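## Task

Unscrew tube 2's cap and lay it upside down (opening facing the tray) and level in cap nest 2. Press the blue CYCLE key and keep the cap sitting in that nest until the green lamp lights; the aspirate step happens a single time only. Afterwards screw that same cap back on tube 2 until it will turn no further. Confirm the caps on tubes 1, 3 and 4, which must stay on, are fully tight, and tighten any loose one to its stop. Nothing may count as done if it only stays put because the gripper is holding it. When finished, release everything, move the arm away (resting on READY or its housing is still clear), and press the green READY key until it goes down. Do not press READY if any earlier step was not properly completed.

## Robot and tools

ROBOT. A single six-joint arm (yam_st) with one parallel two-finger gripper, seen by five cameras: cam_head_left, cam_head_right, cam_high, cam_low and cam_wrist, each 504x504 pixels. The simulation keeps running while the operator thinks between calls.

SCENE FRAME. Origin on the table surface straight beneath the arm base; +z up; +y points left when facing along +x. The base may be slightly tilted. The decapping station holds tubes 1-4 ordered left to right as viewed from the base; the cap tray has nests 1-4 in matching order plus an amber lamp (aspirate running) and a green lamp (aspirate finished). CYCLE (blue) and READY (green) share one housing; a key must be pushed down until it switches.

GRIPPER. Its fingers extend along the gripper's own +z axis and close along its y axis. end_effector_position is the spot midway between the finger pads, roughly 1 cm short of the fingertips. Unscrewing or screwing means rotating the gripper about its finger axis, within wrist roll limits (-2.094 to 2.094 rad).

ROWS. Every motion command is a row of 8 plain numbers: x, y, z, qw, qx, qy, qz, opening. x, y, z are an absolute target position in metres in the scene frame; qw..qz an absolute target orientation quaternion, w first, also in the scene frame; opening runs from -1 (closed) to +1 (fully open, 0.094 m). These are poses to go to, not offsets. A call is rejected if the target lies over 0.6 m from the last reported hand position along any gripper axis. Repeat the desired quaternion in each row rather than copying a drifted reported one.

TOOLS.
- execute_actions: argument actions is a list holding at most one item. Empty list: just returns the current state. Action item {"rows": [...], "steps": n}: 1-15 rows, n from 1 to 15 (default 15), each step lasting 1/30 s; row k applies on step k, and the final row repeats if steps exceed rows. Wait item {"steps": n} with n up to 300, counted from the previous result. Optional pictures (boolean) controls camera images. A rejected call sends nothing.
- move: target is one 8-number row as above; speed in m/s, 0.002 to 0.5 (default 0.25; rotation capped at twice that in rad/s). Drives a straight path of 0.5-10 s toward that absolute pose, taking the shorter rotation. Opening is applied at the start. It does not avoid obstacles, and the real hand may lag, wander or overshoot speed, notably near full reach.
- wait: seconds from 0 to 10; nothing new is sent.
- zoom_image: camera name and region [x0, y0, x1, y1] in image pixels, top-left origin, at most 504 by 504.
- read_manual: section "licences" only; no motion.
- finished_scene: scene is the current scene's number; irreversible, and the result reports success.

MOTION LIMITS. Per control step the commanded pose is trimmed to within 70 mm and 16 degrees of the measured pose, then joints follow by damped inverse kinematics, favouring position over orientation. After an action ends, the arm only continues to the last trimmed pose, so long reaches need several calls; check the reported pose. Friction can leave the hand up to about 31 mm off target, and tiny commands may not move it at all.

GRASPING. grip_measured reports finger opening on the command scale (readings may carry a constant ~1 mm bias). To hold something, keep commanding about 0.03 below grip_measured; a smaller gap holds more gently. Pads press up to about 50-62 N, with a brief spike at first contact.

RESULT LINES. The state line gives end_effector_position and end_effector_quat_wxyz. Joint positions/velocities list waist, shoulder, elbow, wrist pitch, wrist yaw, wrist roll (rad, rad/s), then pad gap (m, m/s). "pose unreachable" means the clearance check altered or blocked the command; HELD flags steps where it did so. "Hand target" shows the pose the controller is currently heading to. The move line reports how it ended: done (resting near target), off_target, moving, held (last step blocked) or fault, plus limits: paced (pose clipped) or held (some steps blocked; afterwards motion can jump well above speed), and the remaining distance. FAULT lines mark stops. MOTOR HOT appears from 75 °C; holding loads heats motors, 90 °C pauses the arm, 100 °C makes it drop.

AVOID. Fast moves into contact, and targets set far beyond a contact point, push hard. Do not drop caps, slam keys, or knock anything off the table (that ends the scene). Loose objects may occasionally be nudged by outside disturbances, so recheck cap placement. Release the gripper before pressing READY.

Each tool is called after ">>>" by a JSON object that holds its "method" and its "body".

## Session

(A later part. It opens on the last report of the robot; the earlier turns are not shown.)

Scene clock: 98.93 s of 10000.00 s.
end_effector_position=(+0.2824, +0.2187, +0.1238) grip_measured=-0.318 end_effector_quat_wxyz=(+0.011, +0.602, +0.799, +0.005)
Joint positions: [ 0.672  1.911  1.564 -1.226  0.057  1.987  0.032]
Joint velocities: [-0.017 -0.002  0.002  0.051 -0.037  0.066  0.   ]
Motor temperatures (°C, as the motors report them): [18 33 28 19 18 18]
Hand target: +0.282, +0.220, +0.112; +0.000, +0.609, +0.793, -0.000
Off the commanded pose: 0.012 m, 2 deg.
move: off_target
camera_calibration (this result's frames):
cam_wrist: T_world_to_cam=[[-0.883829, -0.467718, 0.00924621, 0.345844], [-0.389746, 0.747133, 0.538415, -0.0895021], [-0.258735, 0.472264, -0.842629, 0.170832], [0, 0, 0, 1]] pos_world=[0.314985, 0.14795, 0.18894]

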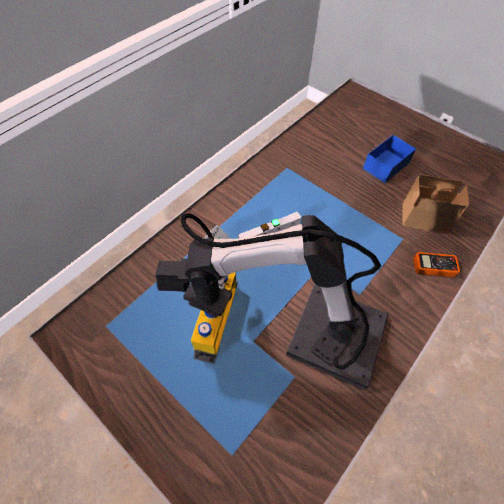

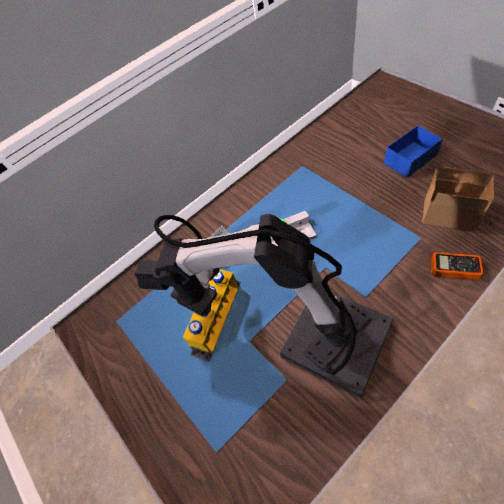

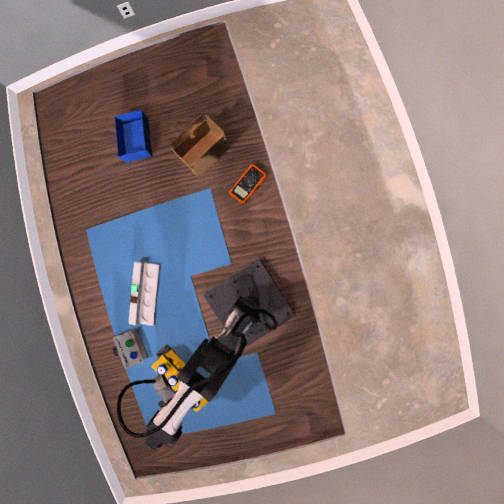

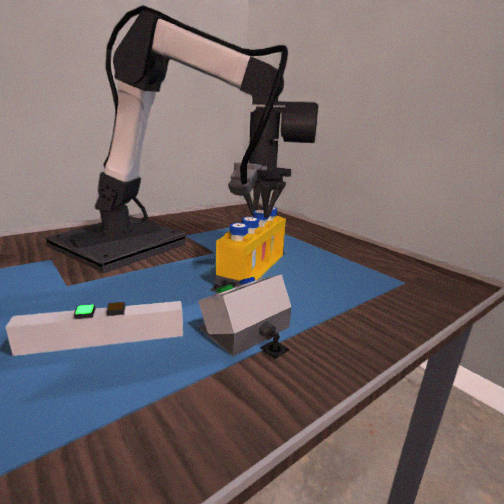

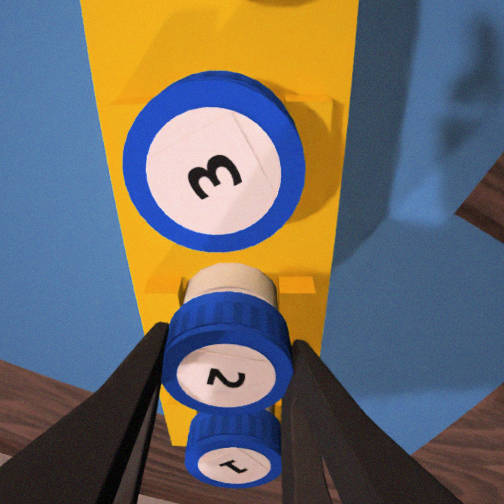

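>>> {"method": "execute_actions", "body": {"actions": [{"rows":[[0.282,0.2205,0.113,0,0.609,0.793,0,-0.14]],"steps":8}], "pictures": false}}

>>> {"method": "move", "body": {"target": [0.282,0.2205,0.112,0,-0.342,0.94,0,-0.14], "speed": 0.5}}

>>> {"method": "move", "body": {"target": [0.282,0.2205,0.112,0,-0.97,0.242,0,-0.14], "speed": 0.5}}

>>> {"method": "execute_actions", "body": {"actions": [{"rows":[[0.282,0.2205,0.112,0,-0.97,0.242,0,-0.345]],"steps":8}], "pictures": false}}

>>> {"method": "move", "body": {"target": [0.282,0.2205,0.108,0,0.087,0.996,0,-0.345], "speed": 0.5}}

Scene clock: 100.73 s of 10000.00 s.
end_effector_position=(+0.2823, +0.2213, +0.1219) grip_measured=-0.142 end_effector_quat_wxyz=(+0.006, +0.603, +0.798, +0.006)
Joint positions: [ 0.672  1.917  1.564 -1.219  0.045  1.99   0.04 ]
Joint velocities: [ 0.012 -0.012 -0.002 -0.037 -0.022 -0.037 -0.   ]
Motor temperatures (°C, as the motors report them): [18 32 27 19 18 18]
Hand target: +0.282, +0.220, +0.113; +0.000, +0.609, +0.793, -0.000
Off the commanded pose: 0.009 m, 1 deg.
Steps of this call (steps 1 to 46: nothing new was sent; steps 47 to 54: all 8 steps of this action). Readings (end_effector_position):
47: (+0.2823, +0.2189, +0.1238)
48: (+0.2823, +0.2195, +0.1236)
50: (+0.2823, +0.2203, +0.1228)
54: the state above

Scene clock: 103.70 s of 10000.00 s.
end_effector_position=(+0.2825, +0.2219, +0.1219) grip_measured=-0.142 end_effector_quat_wxyz=(+0.009, -0.338, +0.941, +0.000)
Joint positions: [ 0.672  1.917  1.564 -1.217  0.043  0.005  0.04 ]
Joint velocities: [-0.017  0.022  0.002 -0.022 -0.022  0.022 -0.   ]
Motor temperatures (°C, as the motors report them): [18 33 27 19 18 18]
Hand target: +0.282, +0.220, +0.112; -0.000, -0.342, +0.940, -0.000
Off the commanded pose: 0.010 m, 1 deg.
move: done
camera_calibration (this result's frames):
cam_wrist: T_world_to_cam=[[0.780983, -0.6235, 0.0362488, -0.0915816], [-0.540956, -0.6463, 0.538204, 0.261181], [-0.312142, -0.439937, -0.842035, 0.385177], [0, 0, 0, 1]] pos_world=[0.333041, 0.281154, 0.187084]

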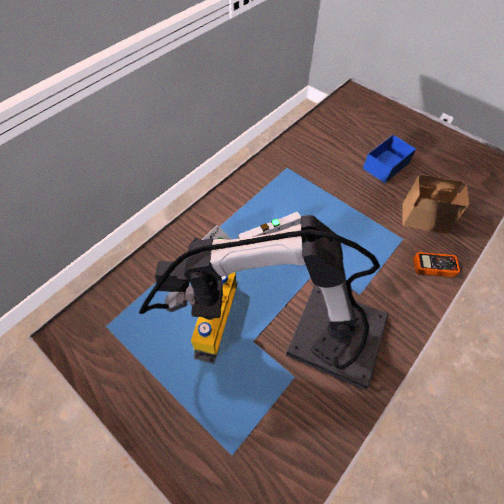

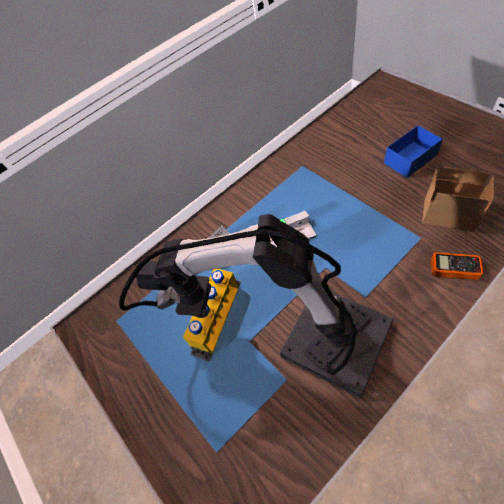

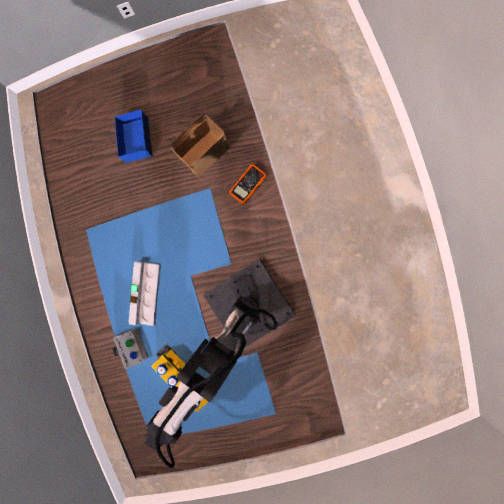

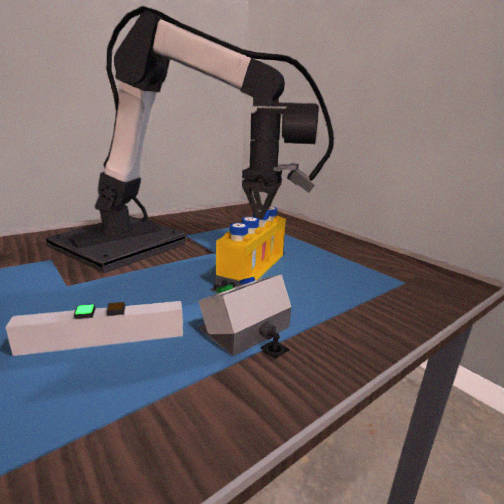

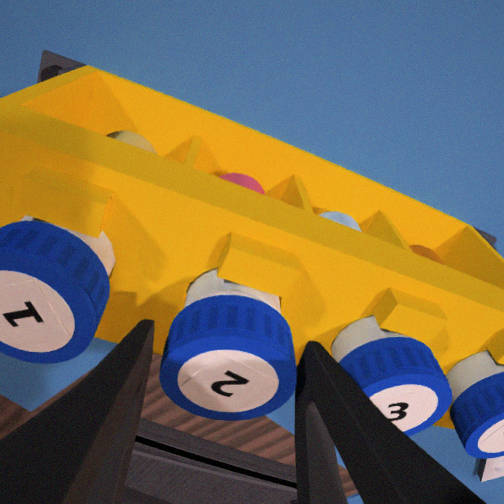

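Scene clock: 106.40 s of 10000.00 s.
end_effector_position=(+0.2831, +0.2224, +0.1219) grip_measured=-0.142 end_effector_quat_wxyz=(-0.007, +0.969, -0.246, +0.008)
Joint positions: [ 0.672  1.917  1.564 -1.214  0.043 -1.95   0.04 ]
Joint velocities: [-0.012 -0.007 -0.002 -0.007  0.022  0.095  0.   ]
Motor temperatures (°C, as the motors report them): [18 33 27 19 18 18]
Hand target: +0.282, +0.220, +0.112; -0.000, +0.970, -0.242, -0.000
Off the commanded pose: 0.010 m, 1 deg.
move: done
camera_calibration (this result's frames):
cam_wrist: T_world_to_cam=[[0.284318, 0.957868, 0.0406471, -0.303365], [0.784196, -0.25674, 0.564909, -0.203229], [0.551544, -0.128739, -0.824152, 0.0696931], [0, 0, 0, 1]] pos_world=[0.207185, 0.247379, 0.184575]

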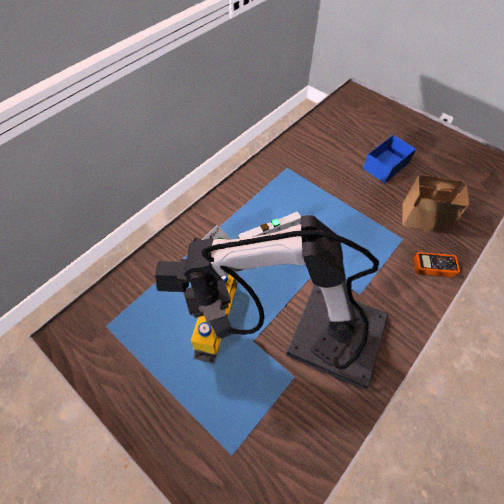

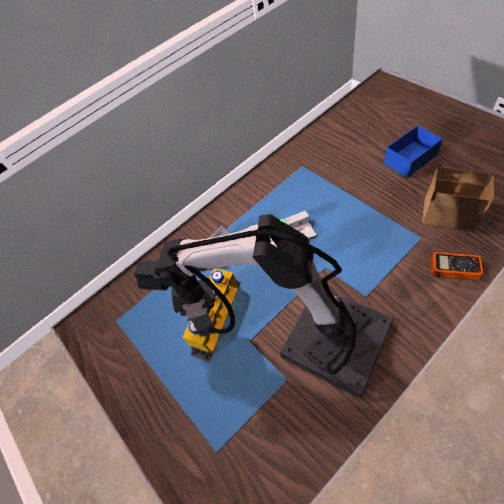

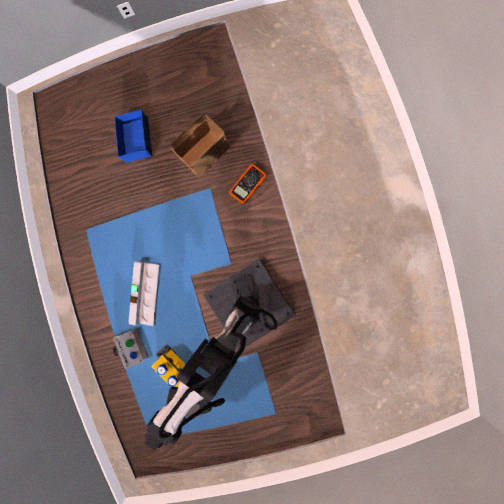

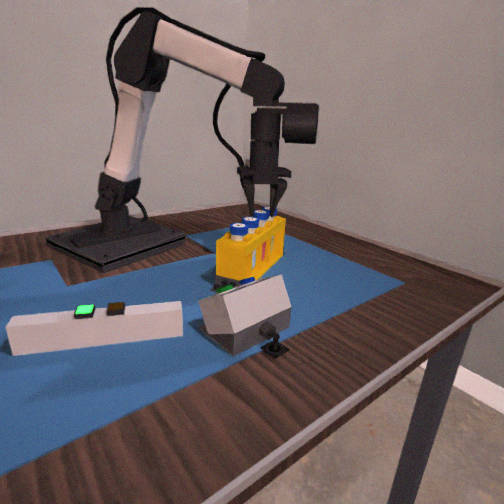

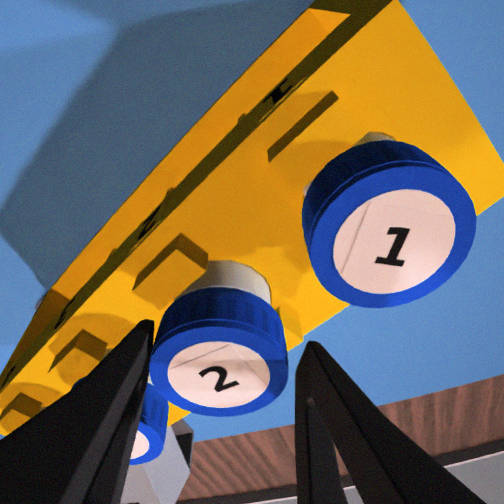

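Scene clock: 106.67 s of 10000.00 s.
end_effector_position=(+0.2820, +0.2206, +0.1214) grip_measured=-0.311 end_effector_quat_wxyz=(-0.003, +0.969, -0.245, +0.007)
Joint positions: [ 0.671  1.917  1.562 -1.22   0.045 -1.952  0.032]
Joint velocities: [ 0.002 -0.002  0.007 -0.037 -0.007 -0.007 -0.001]
Motor temperatures (°C, as the motors report them): [18 33 27 19 18 18]
Hand target: +0.282, +0.220, +0.112; +0.000, +0.970, -0.242, -0.000
Off the commanded pose: 0.009 m, 1 deg.
Steps of this call (steps 1 to 8: all 8 steps of this action). Readings (end_effector_position):
1: (+0.2825, +0.2213, +0.1218)
2: (+0.2820, +0.2206, +0.1214)
4: (+0.2820, +0.2206, +0.1214)
8: the state above

Scene clock: 110.47 s of 10000.00 s.
end_effector_position=(+0.2823, +0.2206, +0.1210) grip_measured=-0.311 end_effector_quat_wxyz=(+0.008, +0.078, +0.997, +0.002)
Joint positions: [ 0.67   1.917  1.561 -1.217  0.046  0.85   0.032]
Joint velocities: [ 0.017  0.007  0.002 -0.066 -0.037  0.051  0.   ]
Motor temperatures (°C, as the motors report them): [18 33 27 19 18 18]
Hand target: +0.282, +0.220, +0.108; -0.000, +0.087, +0.996, -0.000
Off the commanded pose: 0.013 m, 1 deg.
move: off_target
camera_calibration (this result's frames):
cam_wrist: T_world_to_cam=[[0.0511248, -0.998362, 0.025691, 0.19782], [-0.842277, -0.0292811, 0.53825, 0.209598], [-0.536616, -0.0491568, -0.842394, 0.360967], [0, 0, 0, 1]] pos_world=[0.360127, 0.221377, 0.186178]

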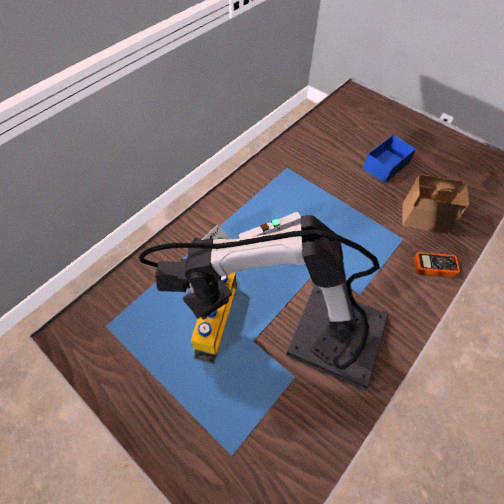

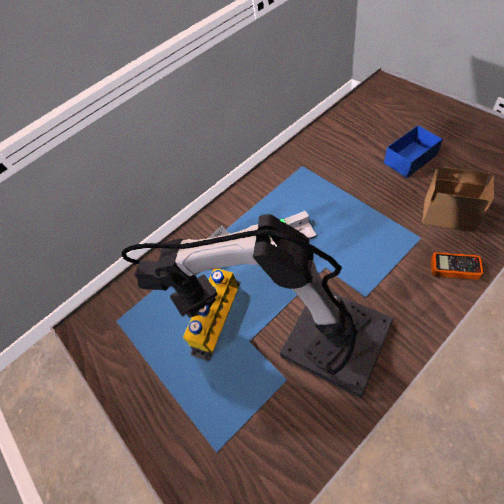

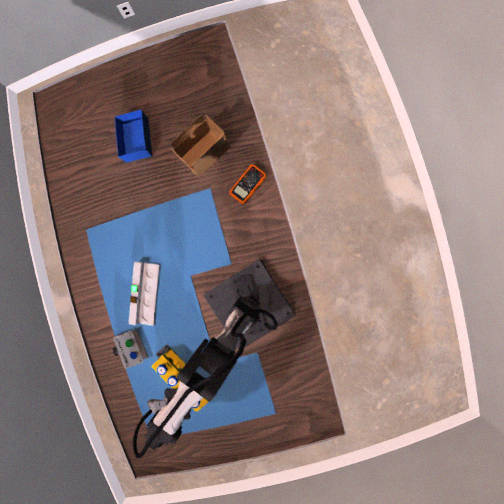

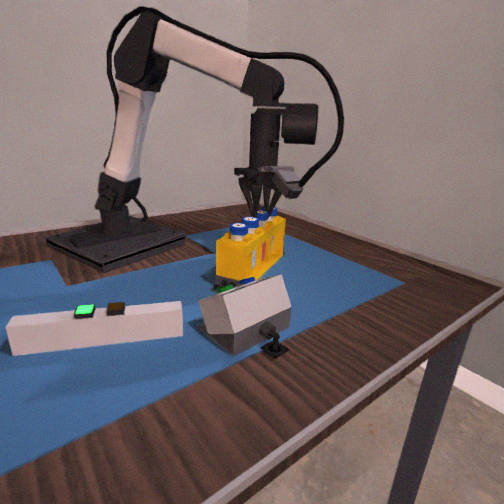

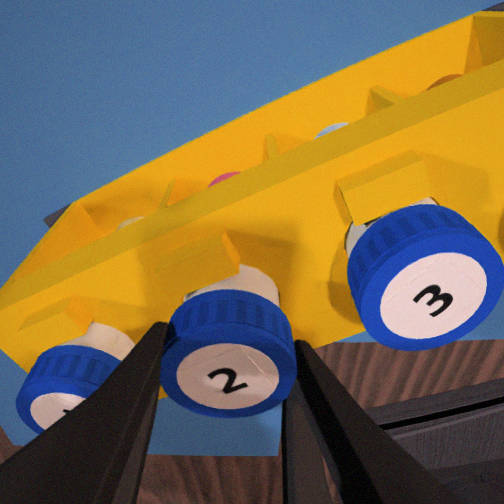

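>>> {"method": "move", "body": {"target": [0.282,0.2205,0.107,0,0.609,0.793,0,-0.345], "speed": 0.5}}

>>> {"method": "execute_actions", "body": {"actions": [{"rows":[[0.281,0.2195,0.111,0,0.609,0.793,0,-0.14]],"steps":8}], "pictures": false}}

>>> {"method": "move", "body": {"target": [0.281,0.2195,0.111,0,-0.7,0.714,0,-0.14], "speed": 0.5}}

>>> {"method": "execute_actions", "body": {"actions": [{"rows":[[0.282,0.2205,0.111,0,-0.7,0.714,0,-0.345]],"steps":8}], "pictures": false}}

>>> {"method": "move", "body": {"target": [0.282,0.2205,0.106,0,0.609,0.793,0,-0.345], "speed": 0.5}}

Scene clock: 113.90 s of 10000.00 s.
end_effector_position=(+0.2822, +0.2204, +0.1206) grip_measured=-0.310 end_effector_quat_wxyz=(+0.006, +0.601, +0.799, +0.005)
Joint positions: [ 0.67   1.917  1.559 -1.217  0.047  1.985  0.032]
Joint velocities: [-0.012 -0.007 -0.017  0.022  0.022  0.007 -0.002]
Motor temperatures (°C, as the motors report them): [18 33 27 19 18 18]
Hand target: +0.281, +0.220, +0.107; +0.000, +0.609, +0.793, -0.001
Off the commanded pose: 0.014 m, 1 deg.
move: off_target
camera_calibration (this result's frames):
cam_wrist: T_world_to_cam=[[-0.88349, -0.468285, 0.0124763, 0.346084], [-0.386214, 0.743206, 0.546336, -0.0901826], [-0.265113, 0.477864, -0.837473, 0.167234], [0, 0, 0, 1]] pos_world=[0.315268, 0.149175, 0.185006]

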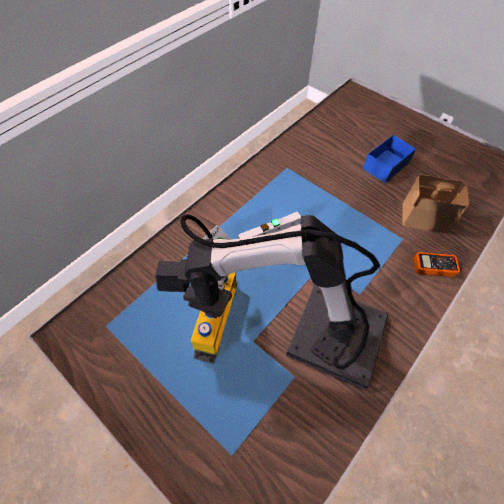

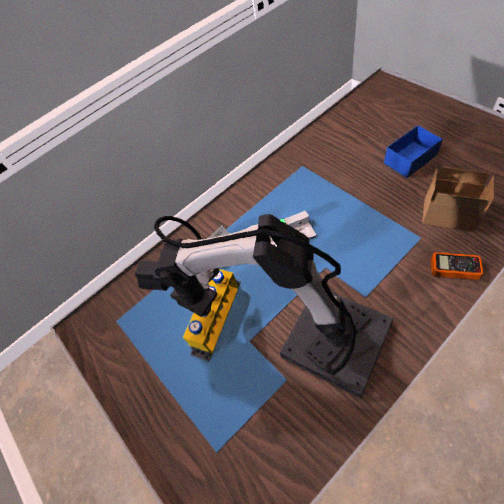

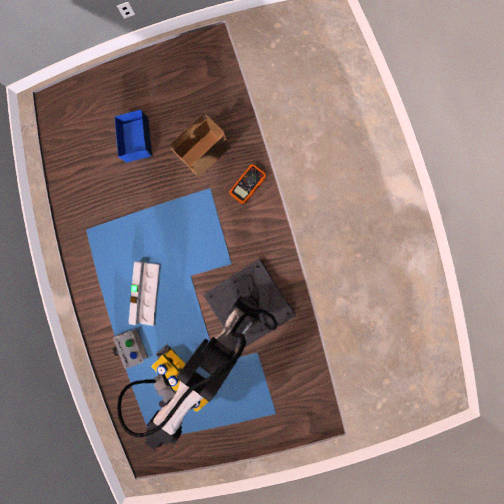

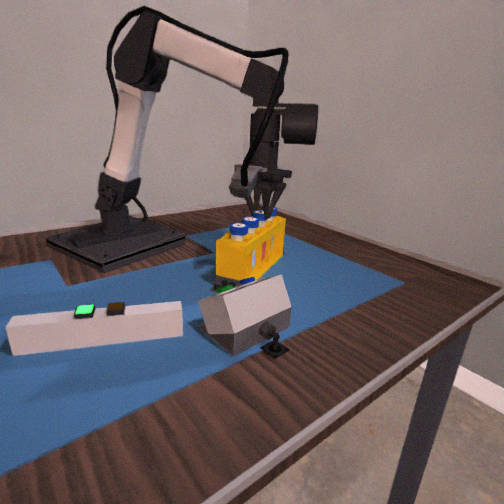

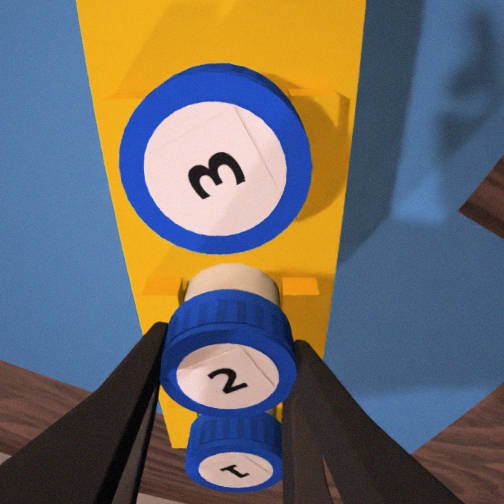

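Scene clock: 114.17 s of 10000.00 s.
end_effector_position=(+0.2806, +0.2200, +0.1179) grip_measured=-0.142 end_effector_quat_wxyz=(+0.004, +0.603, +0.798, +0.003)
Joint positions: [ 0.67   1.917  1.549 -1.21   0.043  1.989  0.04 ]
Joint velocities: [-0.007  0.012 -0.037  0.007 -0.022  0.022  0.   ]
Motor temperatures (°C, as the motors report them): [18 33 27 19 18 18]
Hand target: +0.281, +0.219, +0.111; -0.000, +0.609, +0.793, -0.000
Off the commanded pose: 0.007 m, 1 deg.
Steps of this call (steps 1 to 8: all 8 steps of this action). Readings (end_effector_position):
1: (+0.2823, +0.2206, +0.1206)
2: (+0.2824, +0.2208, +0.1202)
4: (+0.2813, +0.2203, +0.1187)
8: the state above

Scene clock: 118.00 s of 10000.00 s.
end_effector_position=(+0.2808, +0.2203, +0.1179) grip_measured=-0.142 end_effector_quat_wxyz=(-0.005, +0.697, -0.717, +0.003)
Joint positions: [ 0.67   1.917  1.549 -1.209  0.042 -0.848  0.04 ]
Joint velocities: [-0.012 -0.022 -0.012  0.007  0.051  0.022 -0.001]
Motor temperatures (°C, as the motors report them): [18 33 27 19 18 18]
Hand target: +0.281, +0.219, +0.111; +0.000, +0.700, -0.714, -0.000
Off the commanded pose: 0.007 m, 1 deg.
move: done
camera_calibration (this result's frames):
cam_wrist: T_world_to_cam=[[0.983195, 0.178572, 0.0379459, -0.324832], [0.128458, -0.824408, 0.551226, 0.111107], [0.129716, -0.537088, -0.833493, 0.276937], [0, 0, 0, 1]] pos_world=[0.269177, 0.298343, 0.181906]

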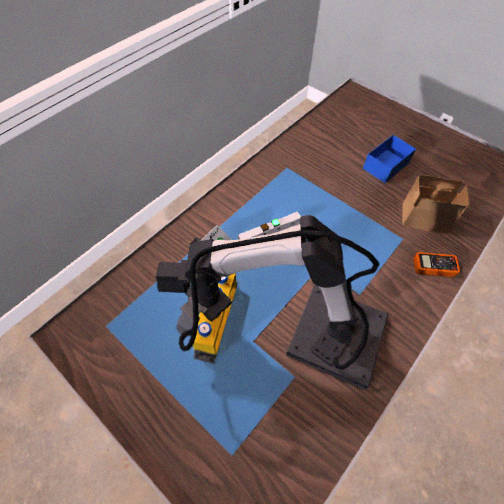

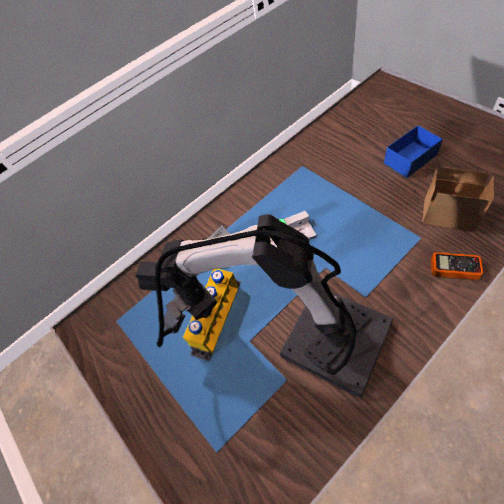

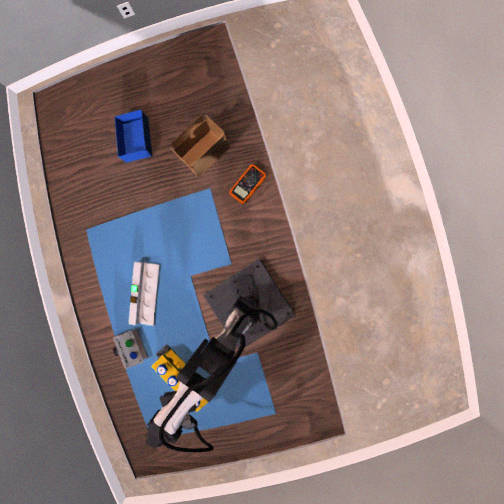

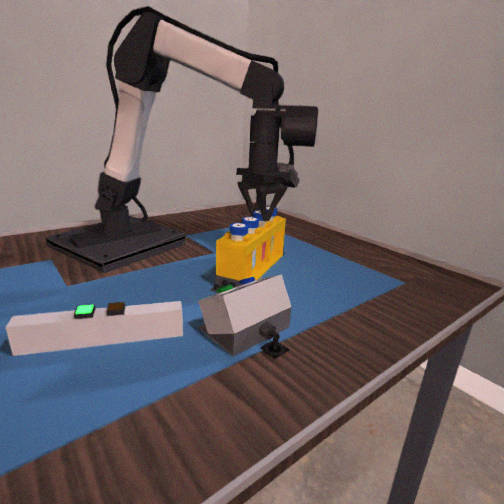

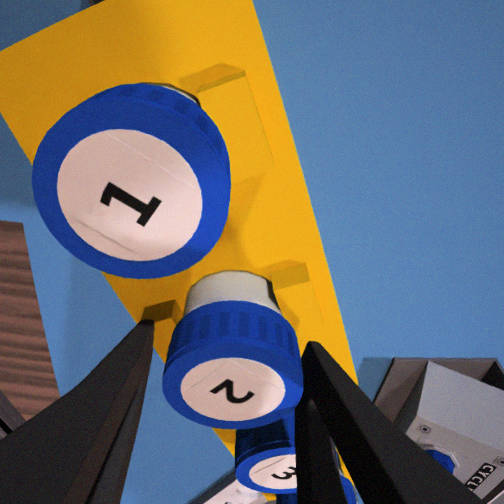

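Scene clock: 118.27 s of 10000.00 s.
end_effector_position=(+0.2823, +0.2205, +0.1179) grip_measured=-0.311 end_effector_quat_wxyz=(-0.007, +0.698, -0.717, +0.005)
Joint positions: [ 0.67   1.917  1.549 -1.204  0.046 -0.85   0.032]
Joint velocities: [-0.007  0.017  0.002  0.037 -0.037 -0.007 -0.001]
Motor temperatures (°C, as the motors report them): [18 33 27 19 18 18]
Hand target: +0.282, +0.220, +0.111; -0.000, +0.700, -0.714, +0.000
Off the commanded pose: 0.007 m, 1 deg.
Steps of this call (steps 1 to 8: all 8 steps of this action). Readings (end_effector_position):
1: (+0.2811, +0.2204, +0.1179)
2: (+0.2824, +0.2204, +0.1179)
4: (+0.2823, +0.2205, +0.1179)
8: the state above

Scene clock: 122.10 s of 10000.00 s.
end_effector_position=(+0.2820, +0.2206, +0.1179) grip_measured=-0.311 end_effector_quat_wxyz=(+0.005, +0.602, +0.799, +0.006)
Joint positions: [ 0.67   1.917  1.549 -1.205  0.044  1.985  0.032]
Joint velocities: [-0.002  0.022  0.002  0.081  0.051  0.037 -0.   ]
Motor temperatures (°C, as the motors report them): [18 33 27 19 18 18]
Hand target: +0.282, +0.220, +0.106; -0.000, +0.609, +0.793, -0.000
Off the commanded pose: 0.012 m, 1 deg.
move: off_target
camera_calibration (this result's frames):
cam_wrist: T_world_to_cam=[[-0.883661, -0.467976, 0.0119382, 0.346091], [-0.385456, 0.74184, 0.548724, -0.0891392], [-0.265646, 0.480284, -0.835918, 0.164265], [0, 0, 0, 1]] pos_world=[0.315104, 0.149196, 0.182093]

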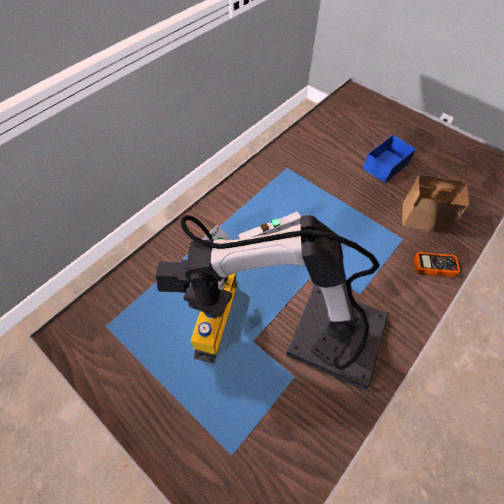

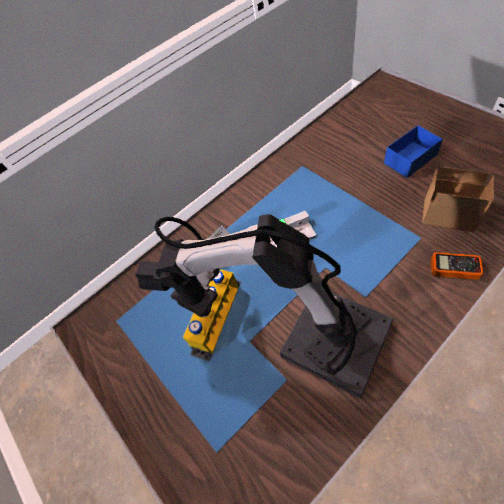

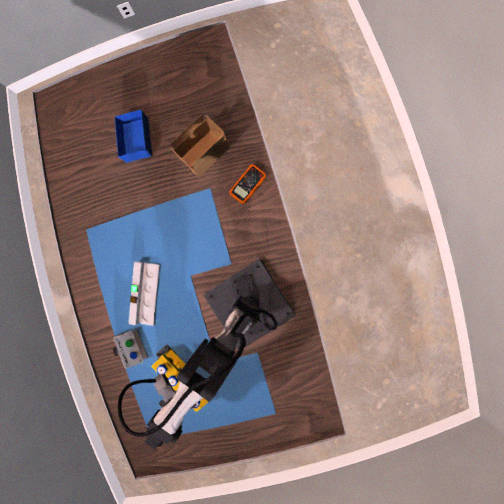

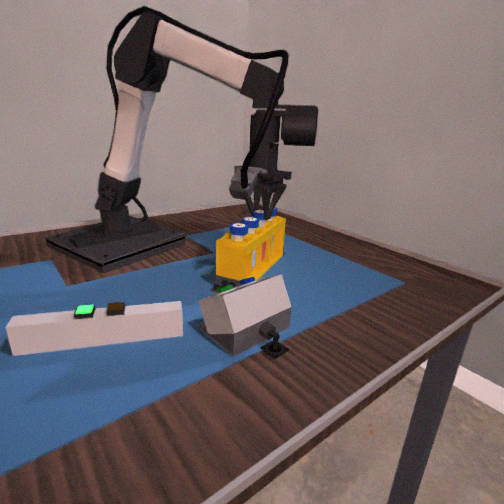

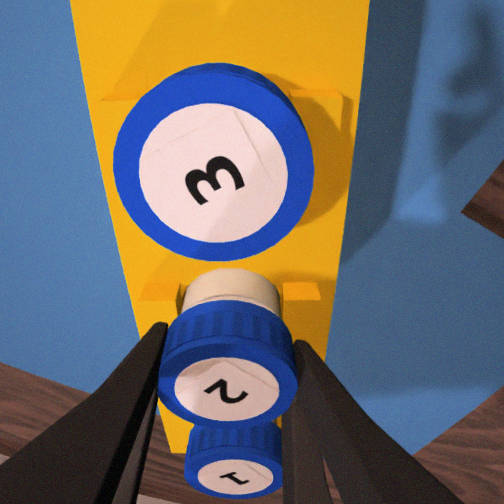

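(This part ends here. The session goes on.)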